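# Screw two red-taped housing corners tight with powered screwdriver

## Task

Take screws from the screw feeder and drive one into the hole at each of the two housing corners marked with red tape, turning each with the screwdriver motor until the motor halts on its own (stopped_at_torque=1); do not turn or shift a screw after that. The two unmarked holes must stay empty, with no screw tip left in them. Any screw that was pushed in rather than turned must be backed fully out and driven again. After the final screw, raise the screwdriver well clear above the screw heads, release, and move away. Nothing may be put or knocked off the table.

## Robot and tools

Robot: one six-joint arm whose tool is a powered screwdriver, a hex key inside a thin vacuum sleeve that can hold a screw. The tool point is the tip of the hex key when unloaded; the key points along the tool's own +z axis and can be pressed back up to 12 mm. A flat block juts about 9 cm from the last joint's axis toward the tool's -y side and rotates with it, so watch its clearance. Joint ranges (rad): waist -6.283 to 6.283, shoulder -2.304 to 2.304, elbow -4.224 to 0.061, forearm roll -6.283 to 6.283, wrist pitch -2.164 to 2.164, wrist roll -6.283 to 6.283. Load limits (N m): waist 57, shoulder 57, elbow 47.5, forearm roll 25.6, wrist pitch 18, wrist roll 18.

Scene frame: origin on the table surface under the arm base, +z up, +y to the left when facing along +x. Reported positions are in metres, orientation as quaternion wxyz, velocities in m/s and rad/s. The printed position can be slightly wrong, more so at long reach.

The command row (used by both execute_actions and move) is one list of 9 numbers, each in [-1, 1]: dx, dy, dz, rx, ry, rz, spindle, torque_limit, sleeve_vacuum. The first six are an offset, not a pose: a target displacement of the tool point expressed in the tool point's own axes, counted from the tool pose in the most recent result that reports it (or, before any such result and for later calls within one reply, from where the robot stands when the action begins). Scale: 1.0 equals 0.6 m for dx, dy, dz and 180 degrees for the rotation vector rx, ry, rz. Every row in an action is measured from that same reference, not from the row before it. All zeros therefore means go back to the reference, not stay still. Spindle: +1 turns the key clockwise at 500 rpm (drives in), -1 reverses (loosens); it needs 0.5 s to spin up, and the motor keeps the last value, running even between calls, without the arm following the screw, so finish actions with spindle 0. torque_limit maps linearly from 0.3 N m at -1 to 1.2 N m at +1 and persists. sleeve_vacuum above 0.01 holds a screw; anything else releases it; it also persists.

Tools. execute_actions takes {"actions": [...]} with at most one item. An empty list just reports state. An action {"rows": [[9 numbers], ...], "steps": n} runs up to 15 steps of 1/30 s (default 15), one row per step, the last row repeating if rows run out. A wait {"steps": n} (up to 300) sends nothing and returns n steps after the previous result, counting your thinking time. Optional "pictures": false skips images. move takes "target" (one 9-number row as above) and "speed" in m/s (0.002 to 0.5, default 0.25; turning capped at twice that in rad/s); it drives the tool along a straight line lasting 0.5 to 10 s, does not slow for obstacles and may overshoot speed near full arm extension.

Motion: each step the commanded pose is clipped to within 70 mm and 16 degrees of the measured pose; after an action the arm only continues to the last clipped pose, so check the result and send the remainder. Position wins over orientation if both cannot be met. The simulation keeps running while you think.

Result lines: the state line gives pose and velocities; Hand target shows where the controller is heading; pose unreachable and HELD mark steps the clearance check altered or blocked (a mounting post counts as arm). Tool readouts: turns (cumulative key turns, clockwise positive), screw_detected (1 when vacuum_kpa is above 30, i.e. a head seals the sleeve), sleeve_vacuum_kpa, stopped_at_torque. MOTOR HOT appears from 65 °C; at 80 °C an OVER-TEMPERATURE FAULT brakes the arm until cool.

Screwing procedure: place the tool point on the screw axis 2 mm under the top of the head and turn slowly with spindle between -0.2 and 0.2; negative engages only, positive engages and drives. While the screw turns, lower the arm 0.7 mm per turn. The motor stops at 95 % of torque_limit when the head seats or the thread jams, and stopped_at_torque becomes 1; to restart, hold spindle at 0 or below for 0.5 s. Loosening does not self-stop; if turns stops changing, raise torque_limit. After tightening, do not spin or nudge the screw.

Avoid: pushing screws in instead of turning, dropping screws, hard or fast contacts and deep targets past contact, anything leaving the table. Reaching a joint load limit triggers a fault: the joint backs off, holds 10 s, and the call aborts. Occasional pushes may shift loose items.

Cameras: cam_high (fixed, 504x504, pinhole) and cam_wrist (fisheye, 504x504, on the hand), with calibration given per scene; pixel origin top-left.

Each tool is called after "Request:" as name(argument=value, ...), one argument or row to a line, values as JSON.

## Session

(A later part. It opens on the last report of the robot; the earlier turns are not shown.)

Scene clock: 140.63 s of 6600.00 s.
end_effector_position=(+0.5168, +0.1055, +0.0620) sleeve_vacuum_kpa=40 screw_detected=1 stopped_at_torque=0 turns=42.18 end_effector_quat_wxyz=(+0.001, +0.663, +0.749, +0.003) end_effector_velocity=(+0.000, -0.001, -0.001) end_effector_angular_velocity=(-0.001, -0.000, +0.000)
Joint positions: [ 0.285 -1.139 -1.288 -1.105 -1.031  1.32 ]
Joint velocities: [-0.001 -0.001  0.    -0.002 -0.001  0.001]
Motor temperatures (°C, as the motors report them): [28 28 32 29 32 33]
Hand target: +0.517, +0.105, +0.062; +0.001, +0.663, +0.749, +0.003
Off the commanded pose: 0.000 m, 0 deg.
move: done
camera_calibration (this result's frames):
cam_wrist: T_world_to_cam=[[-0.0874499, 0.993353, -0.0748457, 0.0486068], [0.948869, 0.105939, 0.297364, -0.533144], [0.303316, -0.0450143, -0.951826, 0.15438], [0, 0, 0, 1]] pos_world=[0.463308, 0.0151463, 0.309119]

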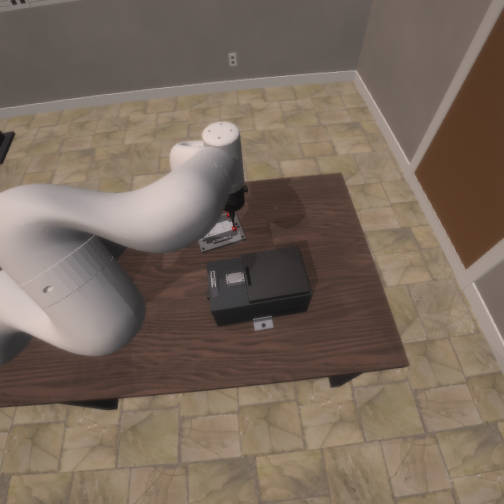

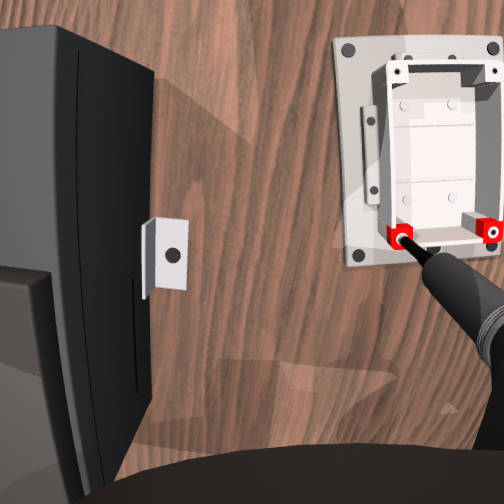

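It's going in. Keep following.

Request:
move(
  target=[0, 0, 0.015, 0, 0, 0, 0.5, 0.3, 1],
  speed=0.003,
)

Request:
wait(
  seconds=2,
)

Scene clock: 146.17 s of 6600.00 s.
end_effector_position=(+0.5169, +0.1055, +0.0531) sleeve_vacuum_kpa=39 screw_detected=1 stopped_at_torque=1 turns=54.13 end_effector_quat_wxyz=(+0.001, +0.663, +0.749, +0.003) end_effector_velocity=(+0.000, +0.000, -0.001) end_effector_angular_velocity=(+0.000, -0.001, +0.000)
Joint positions: [ 0.273 -1.147 -1.287 -1.122 -1.025  1.33 ]
Joint velocities: [-0.001 -0.001  0.    -0.003  0.001  0.002]
Motor temperatures (°C, as the motors report them): [28 29 32 29 32 33]
Hand target: +0.517, +0.105, +0.053; +0.001, +0.663, +0.749, +0.003
Off the commanded pose: 0.000 m, 0 deg.
move: done
camera_calibration (this result's frames):
cam_wrist: T_world_to_cam=[[-0.0873736, 0.993359, -0.0748605, 0.0478924], [0.948862, 0.105873, 0.297407, -0.530605], [0.303358, -0.0450468, -0.951811, 0.145852], [0, 0, 0, 1]] pos_world=[0.46341, 0.0151723, 0.300215]

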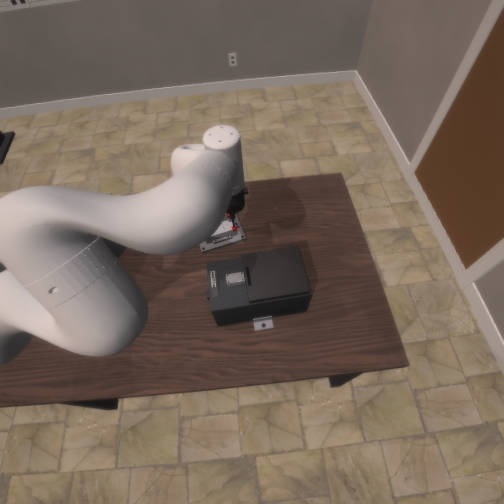

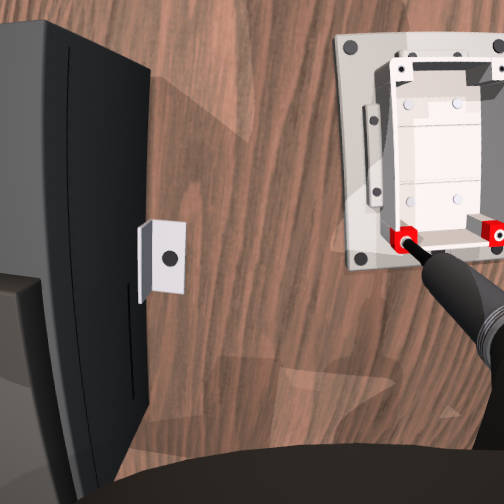

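Scene clock: 148.17 s of 6600.00 s.
end_effector_position=(+0.5169, +0.1055, +0.0530) sleeve_vacuum_kpa=39 screw_detected=1 stopped_at_torque=1 turns=54.13 end_effector_quat_wxyz=(+0.001, +0.663, +0.749, +0.003) end_effector_velocity=(-0.000, -0.000, +0.000) end_effector_angular_velocity=(-0.000, +0.001, -0.000)
Joint positions: [ 0.272 -1.147 -1.287 -1.122 -1.025  1.33 ]
Joint velocities: [-0.     0.     0.     0.001 -0.    -0.   ]
Motor temperatures (°C, as the motors report them): [28 29 32 29 32 33]
Hand target: +0.517, +0.105, +0.053; +0.001, +0.663, +0.749, +0.003
Off the commanded pose: 0.000 m, 0 deg.
Steps of this call (steps 1 to 60: nothing new was sent). Readings (end_effector_position | what the end effector reports):
1: (+0.5169, +0.1055, +0.0531) | sleeve_vacuum_kpa=39 screw_detected=1 stopped_at_torque=1 turns=54.13
2: (+0.5169, +0.1055, +0.0531) | sleeve_vacuum_kpa=39 screw_detected=1 stopped_at_torque=1 turns=54.13
4: (+0.5169, +0.1055, +0.0531) | sleeve_vacuum_kpa=39 screw_detected=1 stopped_at_torque=1 turns=54.13
8: (+0.5169, +0.1055, +0.0530) | sleeve_vacuum_kpa=39 screw_detected=1 stopped_at_torque=1 turns=54.13
60: the state above
camera_calibration (this result's frames):
cam_wrist: T_world_to_cam=[[-0.0874195, 0.993351, -0.0749053, 0.0479244], [0.948864, 0.105929, 0.297382, -0.530558], [0.303339, -0.045078, -0.951816, 0.14577], [0, 0, 0, 1]] pos_world=[0.463399, 0.0151667, 0.300114]

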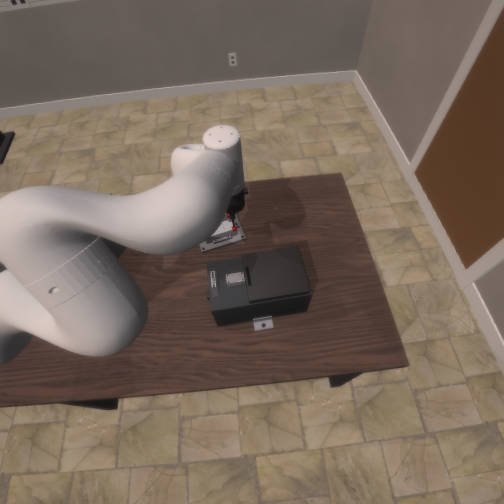

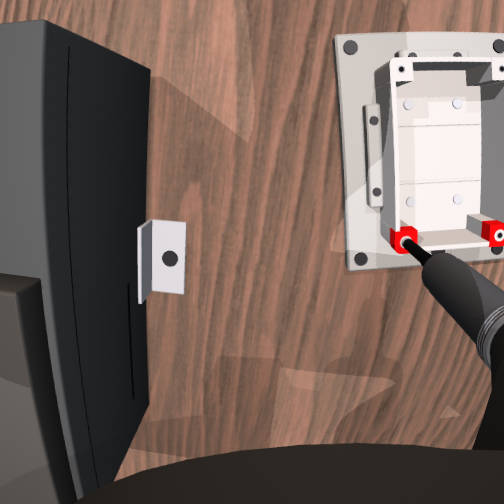

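Request:
move(
  target=[0, 0, -0.28, 0, 0, 0, 0, 0.3, 0],
  speed=0.2,
)

Request:
move(
  target=[-0.4088, -0.1645, 0.05, 0, 0, 0, 0, 0.3, 0],
  speed=0.3,
)

Request:
zoom_image(
  camera="cam_wrist",
  region=[340, 160, 480, 300],
)

Scene clock: 154.50 s of 6600.00 s.
end_effector_position=(+0.5150, +0.1053, +0.2208) sleeve_vacuum_kpa=0 screw_detected=0 stopped_at_torque=1 turns=54.13 end_effector_quat_wxyz=(+0.001, +0.663, +0.749, +0.003) end_effector_velocity=(+0.000, -0.000, +0.003) end_effector_angular_velocity=(+0.000, +0.000, -0.000)
Joint positions: [ 0.481 -1.033 -1.394 -0.841 -1.19   1.156]
Joint velocities: [ 0.003  0.001 -0.004  0.004 -0.004 -0.003]
Motor temperatures (°C, as the motors report them): [28 29 32 29 32 33]
Hand target: +0.515, +0.105, +0.221; +0.001, +0.663, +0.749, +0.003
Off the commanded pose: 0.001 m, 0 deg.
After step 90, 1.87 s passed at rest.
move: done
camera_calibration (this result's frames):
cam_wrist: T_world_to_cam=[[-0.0882958, 0.993352, -0.0738671, 0.0607077], [0.948955, 0.106428, 0.296912, -0.578592], [0.3028, -0.0438805, -0.952044, 0.306207], [0, 0, 0, 1]] pos_world=[0.461699, 0.014711, 0.467797]

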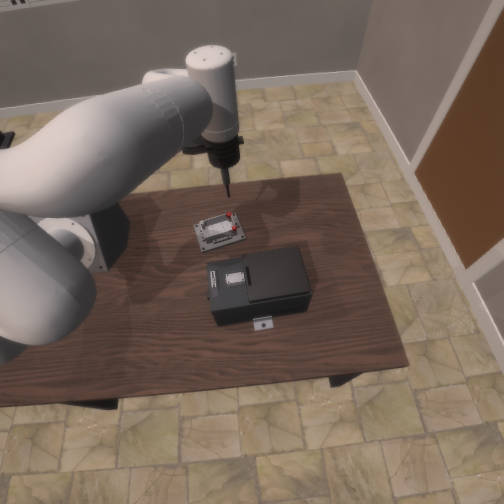

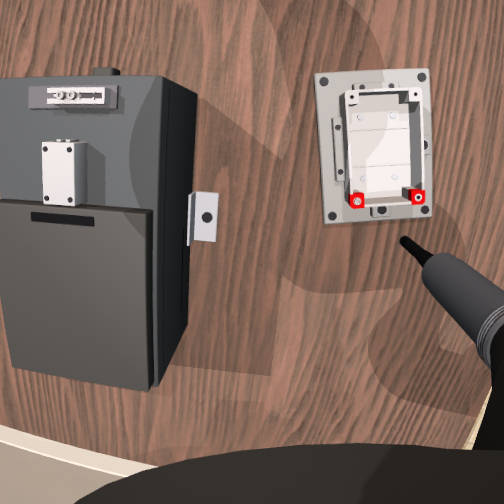

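Scene clock: 156.13 s of 6600.00 s.
end_effector_position=(+0.4482, -0.1500, +0.1891) sleeve_vacuum_kpa=0 screw_detected=0 stopped_at_torque=1 turns=54.13 end_effector_quat_wxyz=(+0.001, +0.663, +0.749, +0.003) end_effector_velocity=(-0.000, -0.003, +0.000) end_effector_angular_velocity=(+0.001, -0.001, -0.000)
Joint positions: [ 0.271 -0.41  -0.879 -0.978 -1.19   1.009]
Joint velocities: [-0.003  0.007  0.003 -0.    -0.    -0.005]
Motor temperatures (°C, as the motors report them): [28 29 32 29 32 33]
Hand target: +0.448, -0.150, +0.189; +0.001, +0.663, +0.749, +0.003
Off the commanded pose: 0.001 m, 0 deg.
move: done
camera_calibration (this result's frames):
cam_wrist: T_world_to_cam=[[-0.0882965, 0.993335, -0.0740877, 0.306068], [0.948944, 0.106497, 0.296925, -0.478662], [0.302836, -0.0440877, -0.952022, 0.285029], [0, 0, 0, 1]] pos_world=[0.394931, -0.240486, 0.436156]

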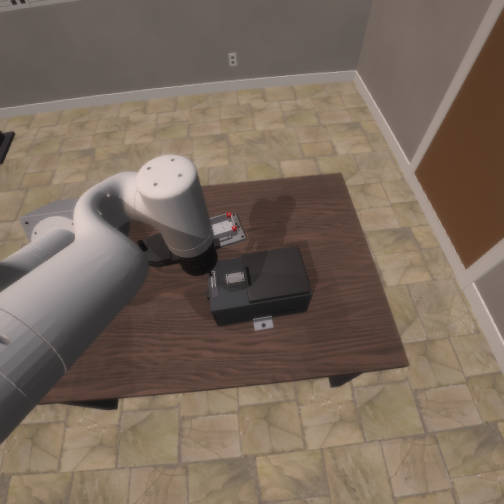

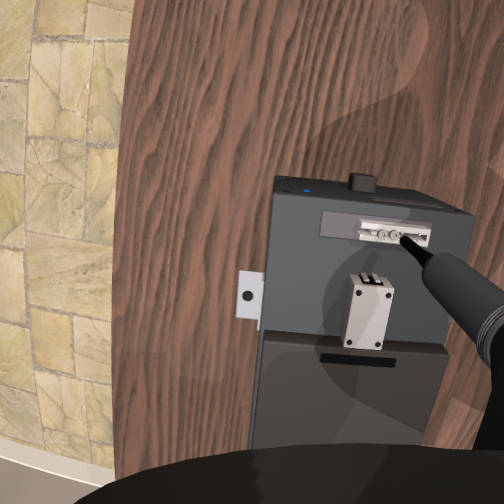

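Region (340, 160, 480, 300) of cam_wrist's 504x504 image, scaled by 3.600, with more detail than that image has.

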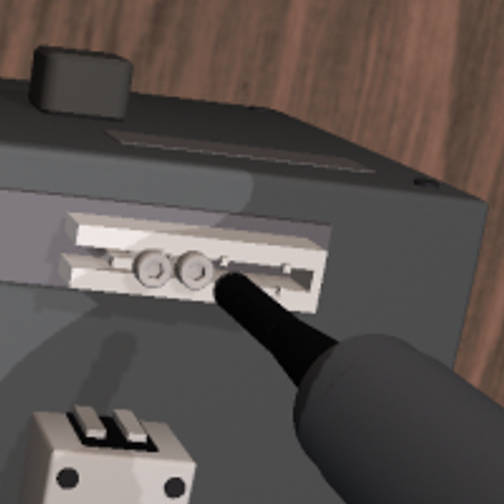

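Request:
move(
  target=[-0.0008, 0.0009, 0.0233, 0, 0, 0, -0.1, 0.3, 1],
  speed=0.05,
)

Request:
move(
  target=[0, 0, 0.018, 0, 0, 0, -0.1, 0.3, 1],
  speed=0.015,
)

Request:
zoom_image(
  camera="cam_wrist",
  region=[340, 180, 460, 280],
)

Scene clock: 162.03 s of 6600.00 s.
end_effector_position=(+0.4490, -0.1504, +0.1754) sleeve_vacuum_kpa=14 screw_detected=0 stopped_at_torque=1 turns=53.44 end_effector_quat_wxyz=(+0.001, +0.663, +0.749, +0.003) end_effector_velocity=(+0.001, +0.000, -0.002) end_effector_angular_velocity=(+0.000, -0.001, -0.001)
Joint positions: [ 0.248 -0.417 -0.867 -1.003 -1.171  1.021]
Joint velocities: [-0.004 -0.002  0.002 -0.005  0.004  0.003]
Motor temperatures (°C, as the motors report them): [28 29 32 29 32 33]
Hand target: +0.449, -0.150, +0.175; +0.001, +0.663, +0.749, +0.003
Off the commanded pose: 0.000 m, 0 deg.
After step 90, 2.07 s passed at rest.
move: done
camera_calibration (this result's frames):
cam_wrist: T_world_to_cam=[[-0.0882032, 0.993337, -0.0741678, 0.305485], [0.94894, 0.106433, 0.296958, -0.475251], [0.302873, -0.0441881, -0.952006, 0.271695], [0, 0, 0, 1]] pos_world=[0.395641, -0.240862, 0.422442]

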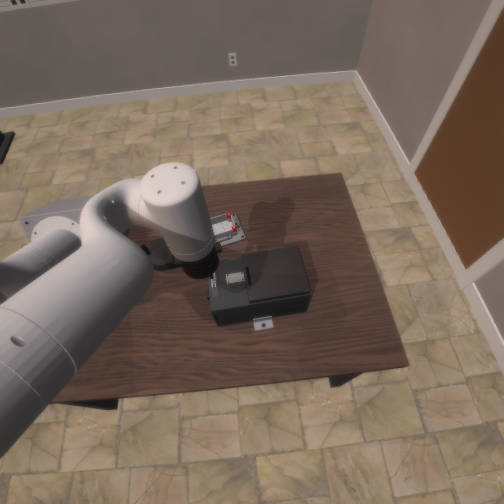

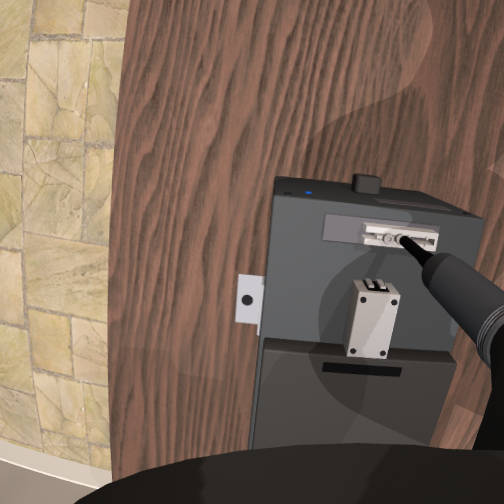

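Scene clock: 163.27 s of 6600.00 s.
end_effector_position=(+0.4491, -0.1503, +0.1647) sleeve_vacuum_kpa=14 screw_detected=0 stopped_at_torque=1 turns=52.42 end_effector_quat_wxyz=(+0.001, +0.663, +0.749, +0.003) end_effector_velocity=(-0.000, -0.001, -0.003) end_effector_angular_velocity=(-0.003, +0.001, +0.000)
Joint positions: [ 0.23  -0.424 -0.857 -1.023 -1.156  1.031]
Joint velocities: [-0.004 -0.002  0.002 -0.005 -0.     0.003]
Motor temperatures (°C, as the motors report them): [28 29 32 29 32 33]
Hand target: +0.449, -0.150, +0.164; +0.001, +0.663, +0.749, +0.003
Off the commanded pose: 0.000 m, 0 deg.
move: done
camera_calibration (this result's frames):
cam_wrist: T_world_to_cam=[[-0.0881056, 0.993358, -0.0740082, 0.304547], [0.948901, 0.1063, 0.297133, -0.472291], [0.303027, -0.0440473, -0.951964, 0.261409], [0, 0, 0, 1]] pos_world=[0.395776, -0.240805, 0.411724]

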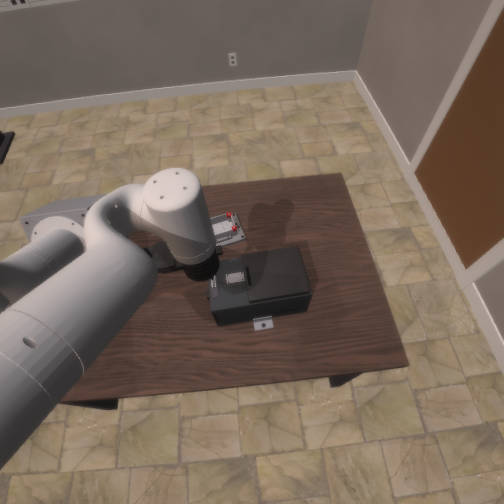

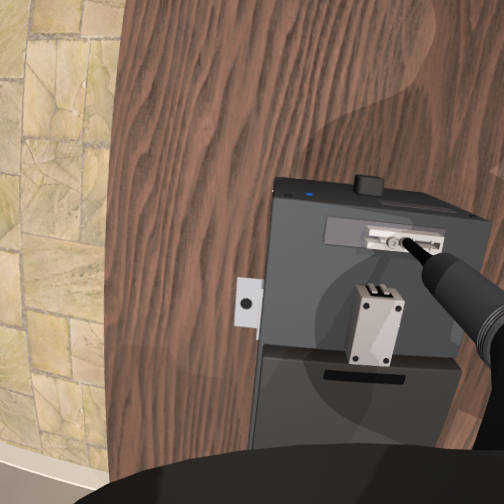

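Region (340, 180, 460, 280) of cam_wrist's 504x504 image, scaled by 4.200, with more detail than that image has.

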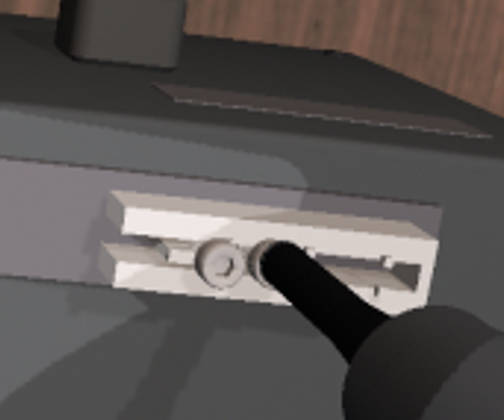

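Request:
move(
  target=[-0.0025, 0, -0.0133, 0, 0, 0, -0.1, 0.3, 1],
  speed=0.03,
)

Request:
move(
  target=[0, 0, 0.013, 0, 0, 0, -0.1, 0.3, 1],
  speed=0.015,
)

Request:
zoom_image(
  camera="cam_wrist",
  region=[340, 180, 460, 280],
)

Scene clock: 169.10 s of 6600.00 s.
end_effector_position=(+0.4491, -0.1518, +0.1723) sleeve_vacuum_kpa=14 screw_detected=0 stopped_at_torque=1 turns=47.56 end_effector_quat_wxyz=(+0.001, +0.663, +0.749, +0.003) end_effector_velocity=(+0.000, +0.001, +0.003) end_effector_angular_velocity=(+0.003, -0.000, -0.001)
Joint positions: [ 0.241 -0.416 -0.864 -1.009 -1.167  1.021]
Joint velocities: [ 0.004  0.002 -0.003  0.006 -0.001 -0.003]
Motor temperatures (°C, as the motors report them): [28 28 32 29 32 33]
Hand target: +0.449, -0.152, +0.173; +0.001, +0.663, +0.749, +0.003
Off the commanded pose: 0.000 m, 0 deg.
move: done
camera_calibration (this result's frames):
cam_wrist: T_world_to_cam=[[-0.0882736, 0.993321, -0.0743081, 0.306782], [0.948966, 0.106538, 0.296839, -0.474294], [0.302773, -0.0443128, -0.952032, 0.268662], [0, 0, 0, 1]] pos_world=[0.395826, -0.242298, 0.41936]

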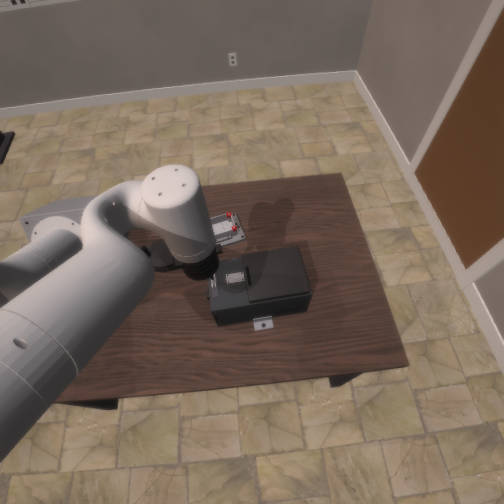

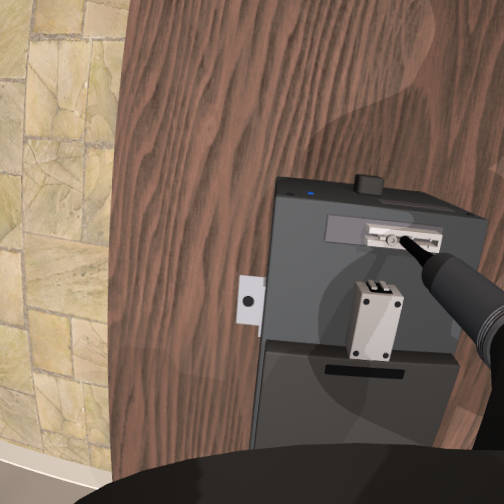

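Scene clock: 170.13 s of 6600.00 s.
end_effector_position=(+0.4495, -0.1516, +0.1652) sleeve_vacuum_kpa=14 screw_detected=0 stopped_at_torque=1 turns=46.70 end_effector_quat_wxyz=(+0.001, +0.663, +0.749, +0.004) end_effector_velocity=(-0.001, -0.001, -0.003) end_effector_angular_velocity=(-0.001, +0.002, -0.000)
Joint positions: [ 0.229 -0.421 -0.857 -1.023 -1.157  1.028]
Joint velocities: [-0.004 -0.001  0.002 -0.003  0.001  0.002]
Motor temperatures (°C, as the motors report them): [28 28 32 29 32 33]
Hand target: +0.449, -0.152, +0.165; +0.001, +0.663, +0.749, +0.003
Off the commanded pose: 0.000 m, 0 deg.
move: done
camera_calibration (this result's frames):
cam_wrist: T_world_to_cam=[[-0.0879434, 0.993399, -0.0736498, 0.30584], [0.948829, 0.10605, 0.297451, -0.472671], [0.303298, -0.0437222, -0.951892, 0.261628], [0, 0, 0, 1]] pos_world=[0.396029, -0.242256, 0.412163]

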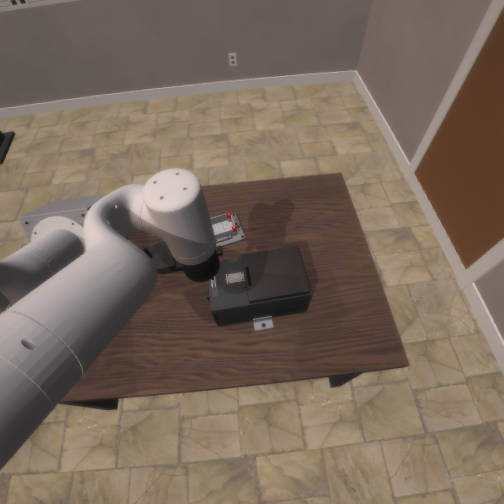

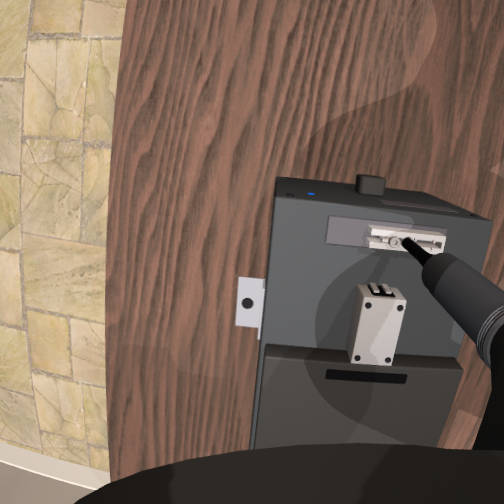

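Region (340, 180, 460, 280) of cam_wrist's 504x504 image, scaled by 4.200, with more detail than that image has.

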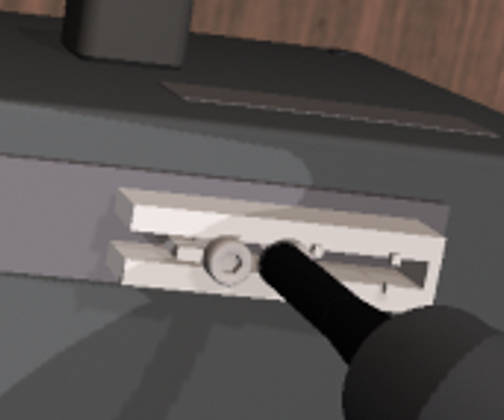

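Request:
move(
  target=[0.0012, -0.0016, -0.0125, 0, 0, 0, -0.1, 0.3, 1],
  speed=0.03,
)

Request:
move(
  target=[0, 0, 0.013, 0, 0, 0, -0.1, 0.3, 1],
  speed=0.015,
)

Request:
zoom_image(
  camera="cam_wrist",
  region=[340, 180, 460, 280],
)

Scene clock: 176.70 s of 6600.00 s.
end_effector_position=(+0.4482, -0.1512, +0.1723) sleeve_vacuum_kpa=14 screw_detected=0 stopped_at_torque=1 turns=41.22 end_effector_quat_wxyz=(+0.001, +0.663, +0.749, +0.003) end_effector_velocity=(+0.001, +0.001, +0.003) end_effector_angular_velocity=(+0.002, -0.003, -0.000)
Joint positions: [ 0.242 -0.416 -0.861 -1.009 -1.166  1.023]
Joint velocities: [ 0.005  0.002 -0.003  0.003 -0.001 -0.002]
Motor temperatures (°C, as the motors report them): [28 28 32 29 32 33]
Hand target: +0.448, -0.151, +0.173; +0.001, +0.663, +0.749, +0.004
Off the commanded pose: 0.000 m, 0 deg.
move: done
camera_calibration (this result's frames):
cam_wrist: T_world_to_cam=[[-0.088241, 0.99335, -0.0739602, 0.305965], [0.94892, 0.10641, 0.297033, -0.473507], [0.302928, -0.0439718, -0.951999, 0.268944], [0, 0, 0, 1]] pos_world=[0.394849, -0.241718, 0.419311]

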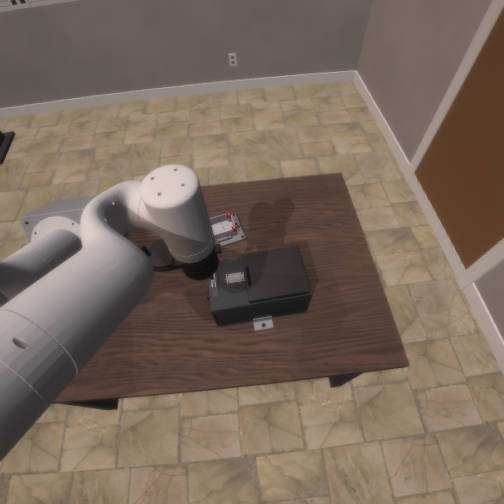

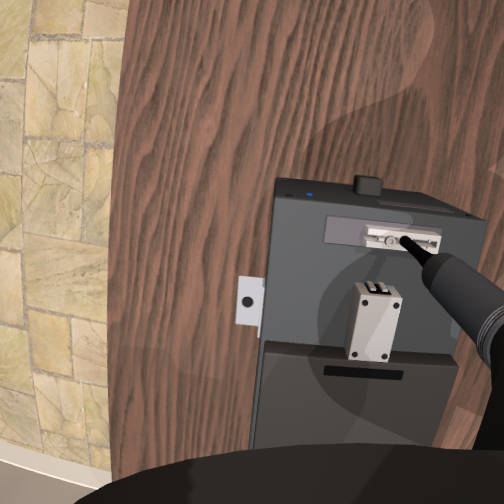

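Scene clock: 177.73 s of 6600.00 s.
end_effector_position=(+0.4485, -0.1510, +0.1652) sleeve_vacuum_kpa=14 screw_detected=0 stopped_at_torque=1 turns=40.36 end_effector_quat_wxyz=(+0.001, +0.663, +0.749, +0.004) end_effector_velocity=(-0.001, -0.000, -0.003) end_effector_angular_velocity=(-0.001, +0.002, +0.000)
Joint positions: [ 0.231 -0.42  -0.855 -1.023 -1.156  1.03 ]
Joint velocities: [-0.004 -0.002  0.003 -0.003  0.002  0.002]
Motor temperatures (°C, as the motors report them): [28 28 32 29 32 33]
Hand target: +0.448, -0.151, +0.165; +0.001, +0.663, +0.749, +0.003
Off the commanded pose: 0.000 m, 0 deg.
move: done
camera_calibration (this result's frames):
cam_wrist: T_world_to_cam=[[-0.0878353, 0.993421, -0.0734882, 0.305056], [0.948792, 0.105906, 0.297619, -0.471866], [0.303444, -0.0435836, -0.951852, 0.26187], [0, 0, 0, 1]] pos_world=[0.395035, -0.241663, 0.412116]

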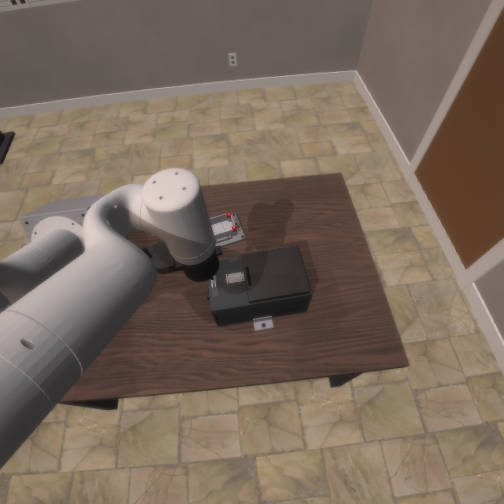

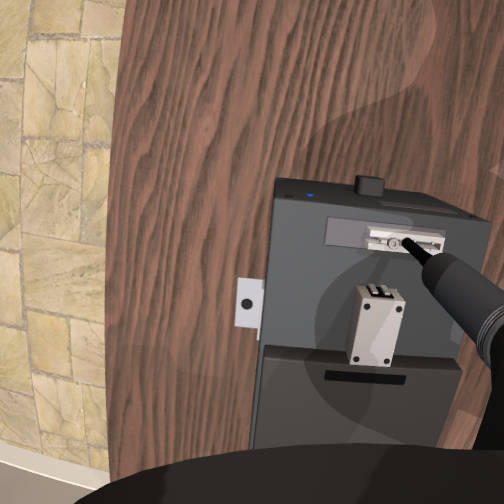

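Region (340, 180, 460, 280) of cam_wrist's 504x504 image, scaled by 4.200, with more detail than that image has.

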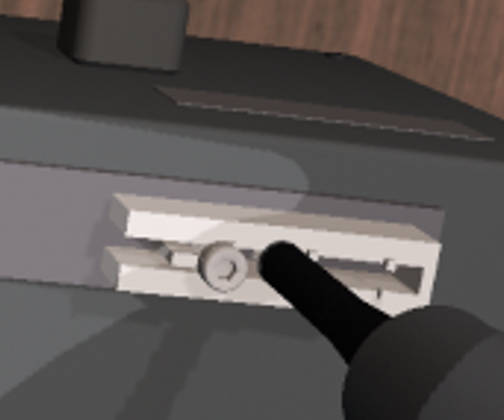

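Request:
move(
  target=[0, 0, -0.04, 0, 0, 0, 0, 0.3, 0],
  speed=0.05,
)

Request:
zoom_image(
  camera="cam_wrist",
  region=[340, 160, 480, 300],
)

Scene clock: 181.17 s of 6600.00 s.
end_effector_position=(+0.4482, -0.1510, +0.1889) sleeve_vacuum_kpa=0 screw_detected=0 stopped_at_torque=1 turns=38.28 end_effector_quat_wxyz=(+0.001, +0.663, +0.749, +0.004) end_effector_velocity=(+0.000, -0.000, +0.002) end_effector_angular_velocity=(-0.001, +0.000, -0.000)
Joint positions: [ 0.269 -0.407 -0.877 -0.979 -1.189  1.008]
Joint velocities: [ 0.003  0.001 -0.002  0.004 -0.004 -0.002]
Motor temperatures (°C, as the motors report them): [28 28 32 29 32 33]
Hand target: +0.448, -0.151, +0.189; +0.001, +0.663, +0.749, +0.004
Off the commanded pose: 0.000 m, 0 deg.
move: done
camera_calibration (this result's frames):
cam_wrist: T_world_to_cam=[[-0.088032, 0.993414, -0.0733401, 0.306864], [0.948808, 0.106044, 0.297521, -0.478613], [0.303339, -0.0433943, -0.951894, 0.284637], [0, 0, 0, 1]] pos_world=[0.394784, -0.241738, 0.435847]

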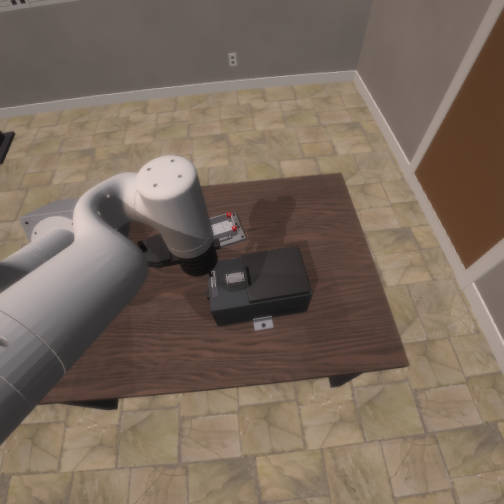

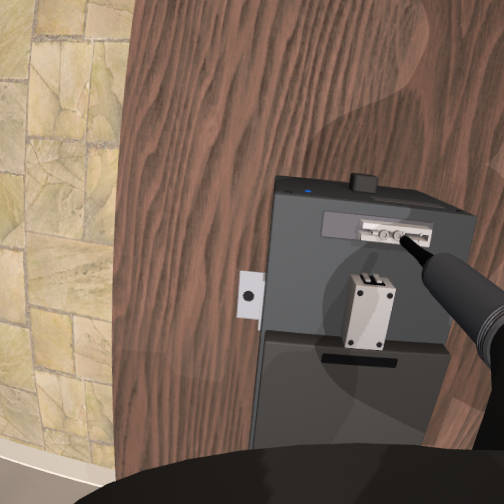

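Region (340, 160, 480, 300) of cam_wrist's 504x504 image, scaled by 3.600, with more detail than that image has.

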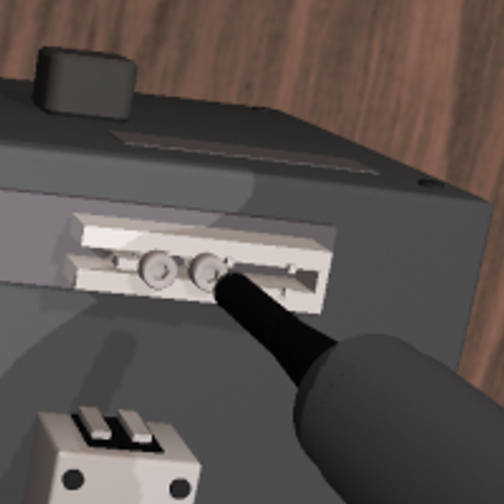

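Request:
move(
  target=[0.002, 0.0013, 0.0233, 0, 0, 0, -0.1, 0.3, 1],
  speed=0.05,
)

Request:
move(
  target=[0, 0, 0.017, 0, 0, 0, -0.1, 0.3, 1],
  speed=0.015,
)

Request:
zoom_image(
  camera="cam_wrist",
  region=[340, 180, 460, 280],
)

Scene clock: 186.00 s of 6600.00 s.
end_effector_position=(+0.4490, -0.1497, +0.1752) sleeve_vacuum_kpa=14 screw_detected=0 stopped_at_torque=1 turns=37.60 end_effector_quat_wxyz=(+0.001, +0.663, +0.749, +0.004) end_effector_velocity=(+0.001, +0.001, -0.002) end_effector_angular_velocity=(+0.001, -0.001, -0.000)
Joint positions: [ 0.248 -0.418 -0.866 -1.004 -1.169  1.022]
Joint velocities: [-0.003 -0.002  0.002 -0.004  0.005  0.003]
Motor temperatures (°C, as the motors report them): [28 28 32 29 32 33]
Hand target: +0.449, -0.150, +0.175; +0.001, +0.663, +0.749, +0.004
Off the commanded pose: 0.000 m, 0 deg.
After step 90, 1.00 s passed at rest.
move: done
camera_calibration (this result's frames):
cam_wrist: T_world_to_cam=[[-0.0879371, 0.993416, -0.0734233, 0.304626], [0.948805, 0.10598, 0.297552, -0.475409], [0.303375, -0.0434985, -0.951878, 0.271379], [0, 0, 0, 1]] pos_world=[0.395529, -0.240432, 0.422145]

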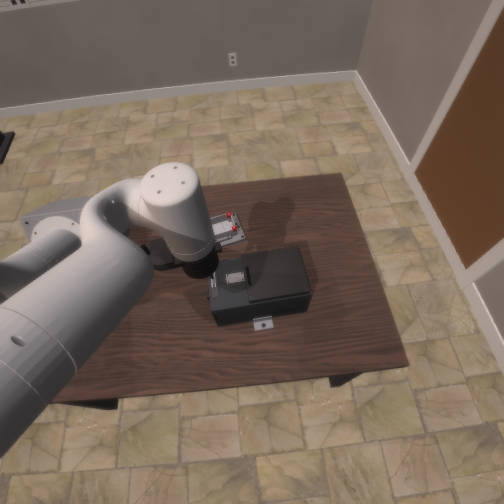

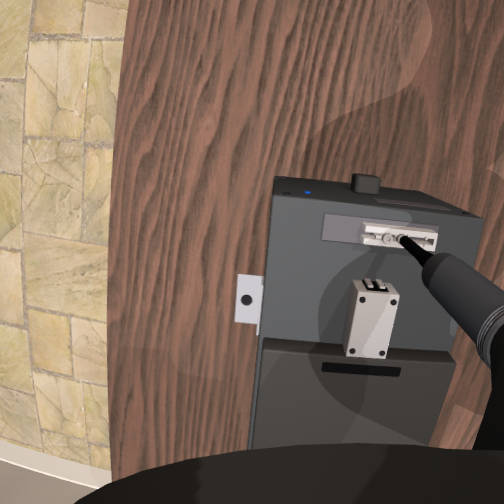

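Scene clock: 187.20 s of 6600.00 s.
end_effector_position=(+0.4493, -0.1496, +0.1651) sleeve_vacuum_kpa=14 screw_detected=0 stopped_at_torque=1 turns=36.60 end_effector_quat_wxyz=(+0.001, +0.663, +0.749, +0.004) end_effector_velocity=(-0.001, -0.000, -0.003) end_effector_angular_velocity=(-0.001, +0.002, +0.001)
Joint positions: [ 0.231 -0.424 -0.857 -1.023 -1.155  1.032]
Joint velocities: [-0.004 -0.002  0.002 -0.003  0.001  0.002]
Motor temperatures (°C, as the motors report them): [28 28 32 29 32 33]
Hand target: +0.449, -0.150, +0.165; +0.001, +0.663, +0.749, +0.004
Off the commanded pose: 0.000 m, 0 deg.
move: done
camera_calibration (this result's frames):
cam_wrist: T_world_to_cam=[[-0.0877291, 0.993451, -0.0732017, 0.303657], [0.948739, 0.105728, 0.297854, -0.472733], [0.303643, -0.0433188, -0.951801, 0.261616], [0, 0, 0, 1]] pos_world=[0.395702, -0.240355, 0.41204]

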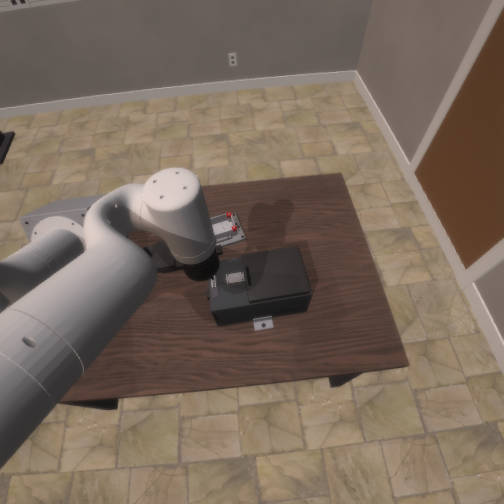

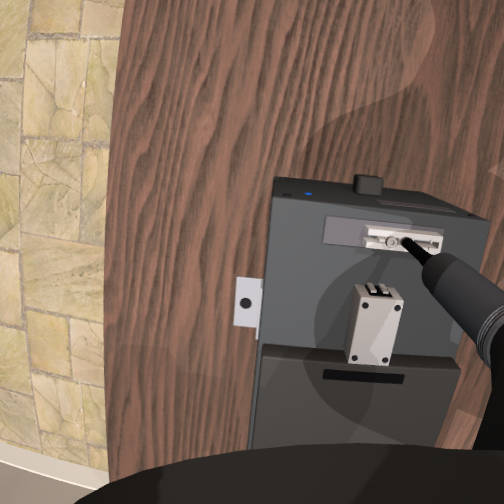

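Region (340, 180, 460, 280) of cam_wrist's 504x504 image, scaled by 4.200, with more detail than that image has.

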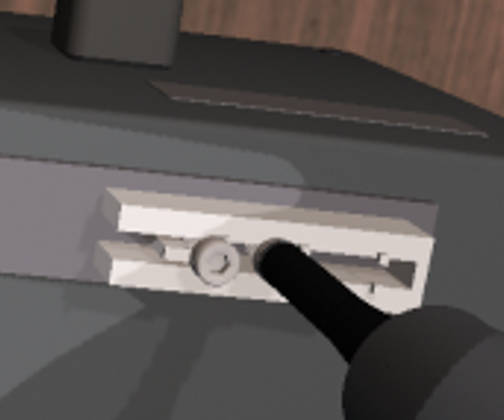

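Request:
wait(
  seconds=1,
)

Scene clock: 189.33 s of 6600.00 s.
end_effector_position=(+0.4491, -0.1497, +0.1648) sleeve_vacuum_kpa=14 screw_detected=0 stopped_at_torque=1 turns=34.82 end_effector_quat_wxyz=(+0.001, +0.663, +0.749, +0.004) end_effector_velocity=(+0.000, -0.000, +0.000) end_effector_angular_velocity=(-0.000, -0.000, +0.000)
Joint positions: [ 0.231 -0.424 -0.857 -1.023 -1.155  1.032]
Joint velocities: [-0.  0. -0. -0. -0. -0.]
Motor temperatures (°C, as the motors report them): [28 28 32 29 32 33]
Hand target: +0.449, -0.150, +0.165; +0.001, +0.663, +0.749, +0.004
Off the commanded pose: 0.000 m, 0 deg.
Steps of this call (steps 1 to 64: nothing new was sent). Readings (end_effector_position | what the end effector reports):
1: (+0.4492, -0.1496, +0.1650) | sleeve_vacuum_kpa=14 screw_detected=0 stopped_at_torque=1 turns=36.57
2: (+0.4492, -0.1496, +0.1650) | sleeve_vacuum_kpa=14 screw_detected=0 stopped_at_torque=1 turns=36.54
4: (+0.4492, -0.1496, +0.1649) | sleeve_vacuum_kpa=14 screw_detected=0 stopped_at_torque=1 turns=36.48
8: (+0.4492, -0.1497, +0.1648) | sleeve_vacuum_kpa=14 screw_detected=0 stopped_at_torque=1 turns=36.37
64: the state above
camera_calibration (this result's frames):
cam_wrist: T_world_to_cam=[[-0.0878842, 0.993415, -0.0735073, 0.303824], [0.948801, 0.105956, 0.297574, -0.472435], [0.303403, -0.0435918, -0.951865, 0.261394], [0, 0, 0, 1]] pos_world=[0.39564, -0.240371, 0.411729]

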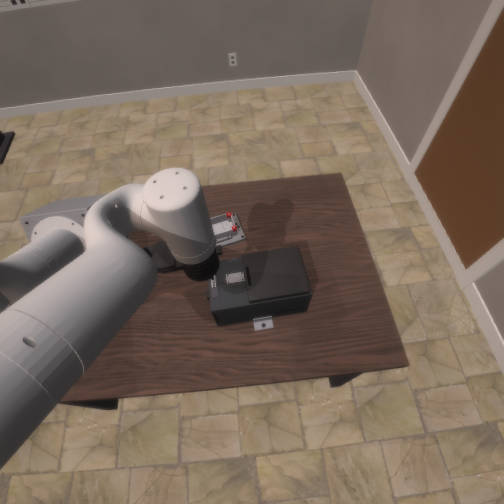

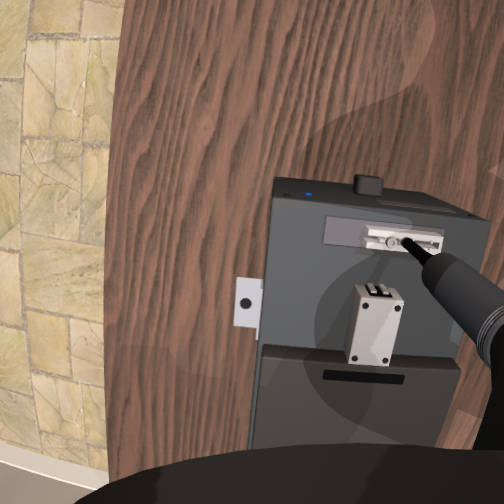

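Request:
move(
  target=[-0.0012, 0, 0, 0, 0, 0, -0.1, 0.3, 1],
  speed=0.005,
)

Request:
move(
  target=[0, -0.0012, 0, 0, 0, 0, -0.1, 0.3, 1],
  speed=0.005,
)

Request:
move(
  target=[0, 0.0024, 0, 0, 0, 0, -0.1, 0.3, 1],
  speed=0.005,
)

Scene clock: 193.30 s of 6600.00 s.
end_effector_position=(+0.4493, -0.1504, +0.1648) sleeve_vacuum_kpa=14 screw_detected=0 stopped_at_torque=1 turns=31.51 end_effector_quat_wxyz=(+0.001, +0.663, +0.749, +0.004) end_effector_velocity=(-0.001, -0.001, -0.000) end_effector_angular_velocity=(-0.002, +0.002, -0.001)
Joint positions: [ 0.23  -0.423 -0.857 -1.024 -1.155  1.031]
Joint velocities: [-0.001  0.001  0.     0.001 -0.002 -0.   ]
Motor temperatures (°C, as the motors report them): [28 28 32 29 32 33]
Hand target: +0.449, -0.150, +0.165; +0.001, +0.663, +0.749, +0.004
Off the commanded pose: 0.000 m, 0 deg.
move: done
camera_calibration (this result's frames):
cam_wrist: T_world_to_cam=[[-0.0878187, 0.993424, -0.0734618, 0.30446], [0.948785, 0.105883, 0.297651, -0.472511], [0.303472, -0.0435601, -0.951844, 0.261312], [0, 0, 0, 1]] pos_world=[0.395748, -0.241044, 0.411738]

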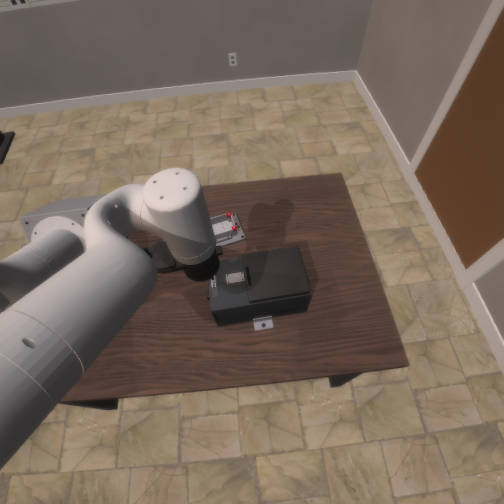

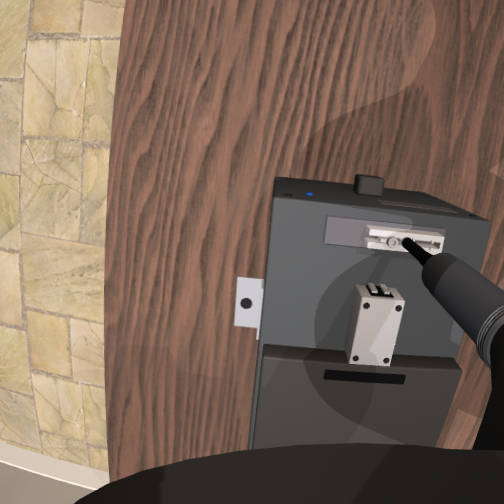

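Scene clock: 194.23 s of 6600.00 s.
end_effector_position=(+0.4485, -0.1506, +0.1647) sleeve_vacuum_kpa=14 screw_detected=0 stopped_at_torque=1 turns=30.74 end_effector_quat_wxyz=(+0.001, +0.663, +0.749, +0.004) end_effector_velocity=(-0.000, +0.000, +0.000) end_effector_angular_velocity=(-0.000, -0.000, +0.000)
Joint positions: [ 0.23  -0.421 -0.855 -1.023 -1.155  1.031]
Joint velocities: [ 0.     0.001  0.001 -0.     0.     0.   ]
Motor temperatures (°C, as the motors report them): [28 28 32 29 32 33]
Hand target: +0.449, -0.151, +0.165; +0.001, +0.663, +0.749, +0.004
Off the commanded pose: 0.000 m, 0 deg.
move: done
camera_calibration (this result's frames):
cam_wrist: T_world_to_cam=[[-0.0879033, 0.993398, -0.0737163, 0.304688], [0.948828, 0.106033, 0.297461, -0.471728], [0.303314, -0.0437962, -0.951884, 0.261528], [0, 0, 0, 1]] pos_world=[0.395046, -0.241203, 0.411725]

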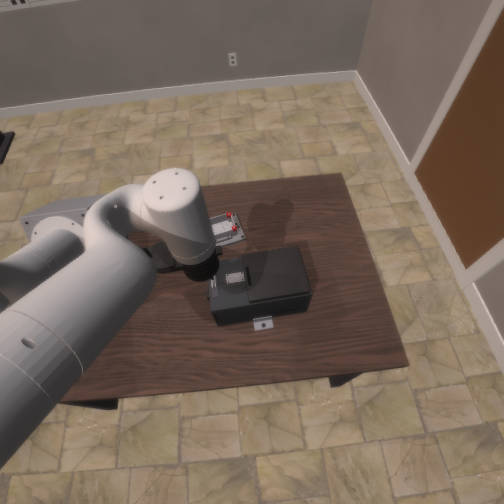

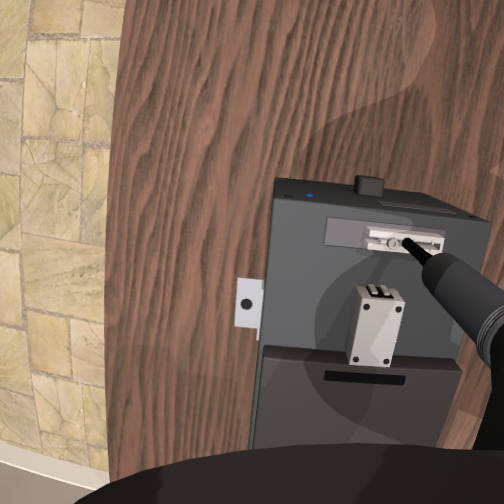

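Scene clock: 195.17 s of 6600.00 s.
end_effector_position=(+0.4499, -0.1503, +0.1648) sleeve_vacuum_kpa=14 screw_detected=0 stopped_at_torque=1 turns=29.96 end_effector_quat_wxyz=(+0.001, +0.663, +0.749, +0.004) end_effector_velocity=(+0.002, +0.001, +0.000) end_effector_angular_velocity=(+0.002, -0.002, +0.000)
Joint positions: [ 0.23  -0.424 -0.859 -1.024 -1.155  1.03 ]
Joint velocities: [-0.    -0.002 -0.003 -0.001  0.003 -0.001]
Motor temperatures (°C, as the motors report them): [28 28 32 29 32 33]
Hand target: +0.450, -0.150, +0.165; +0.001, +0.663, +0.749, +0.004
Off the commanded pose: 0.000 m, 0 deg.
move: done
camera_calibration (this result's frames):
cam_wrist: T_world_to_cam=[[-0.0878856, 0.993424, -0.0733757, 0.304436], [0.948787, 0.10592, 0.297631, -0.473086], [0.303446, -0.0434605, -0.951857, 0.261157], [0, 0, 0, 1]] pos_world=[0.396367, -0.240974, 0.411727]

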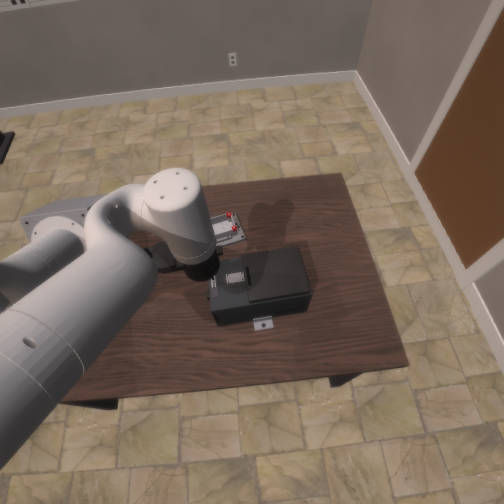

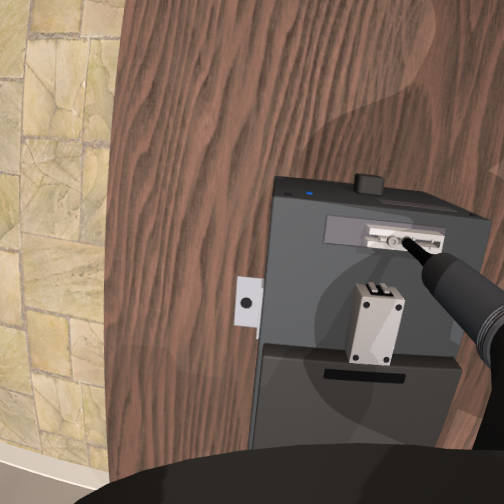

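Request:
move(
  target=[0, 0, -0.017, 0, 0, 0, 0, 0.3, 0],
  speed=0.03,
)

Request:
zoom_image(
  camera="cam_wrist",
  region=[340, 180, 460, 280],
)

Scene clock: 198.90 s of 6600.00 s.
end_effector_position=(+0.4496, -0.1504, +0.1746) sleeve_vacuum_kpa=0 screw_detected=0 stopped_at_torque=1 turns=27.52 end_effector_quat_wxyz=(+0.001, +0.663, +0.749, +0.003) end_effector_velocity=(+0.000, +0.000, +0.002) end_effector_angular_velocity=(+0.001, -0.000, -0.000)
Joint positions: [ 0.246 -0.418 -0.867 -1.005 -1.169  1.02 ]
Joint velocities: [ 0.004  0.001 -0.002  0.004 -0.002 -0.002]
Motor temperatures (°C, as the motors report them): [28 28 32 29 32 33]
Hand target: +0.450, -0.150, +0.175; +0.001, +0.663, +0.749, +0.004
Off the commanded pose: 0.000 m, 0 deg.
move: done
camera_calibration (this result's frames):
cam_wrist: T_world_to_cam=[[-0.0881787, 0.993382, -0.0735989, 0.305398], [0.948864, 0.106251, 0.297267, -0.47565], [0.303119, -0.0436228, -0.951954, 0.27077], [0, 0, 0, 1]] pos_world=[0.396181, -0.241027, 0.421632]

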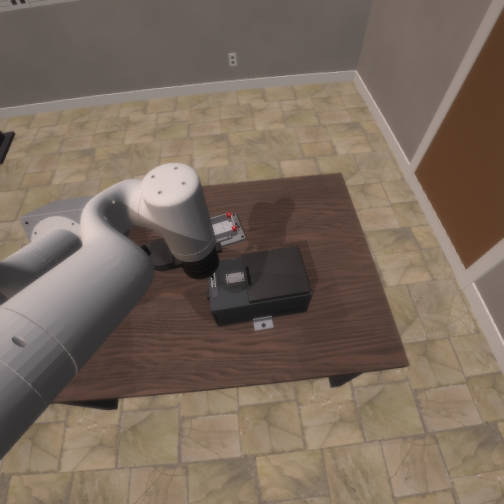

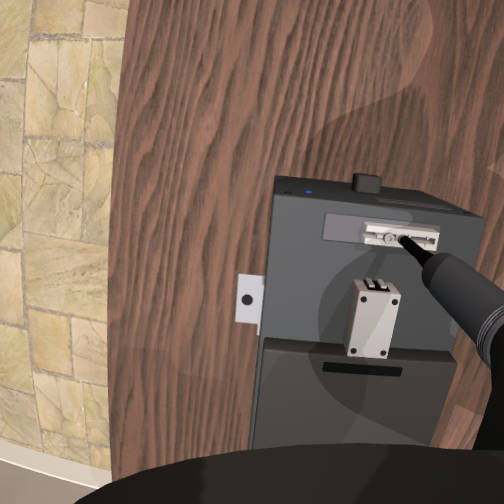

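Region (340, 180, 460, 280) of cam_wrist's 504x504 image, scaled by 4.200, with more detail than that image has.

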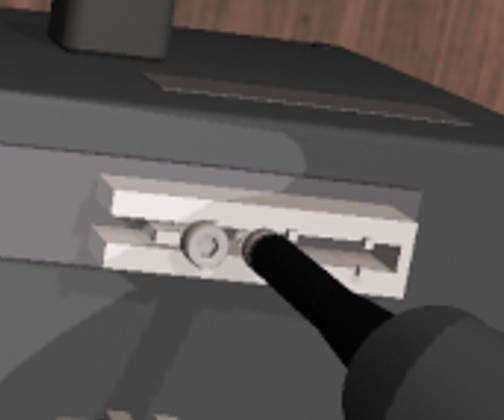

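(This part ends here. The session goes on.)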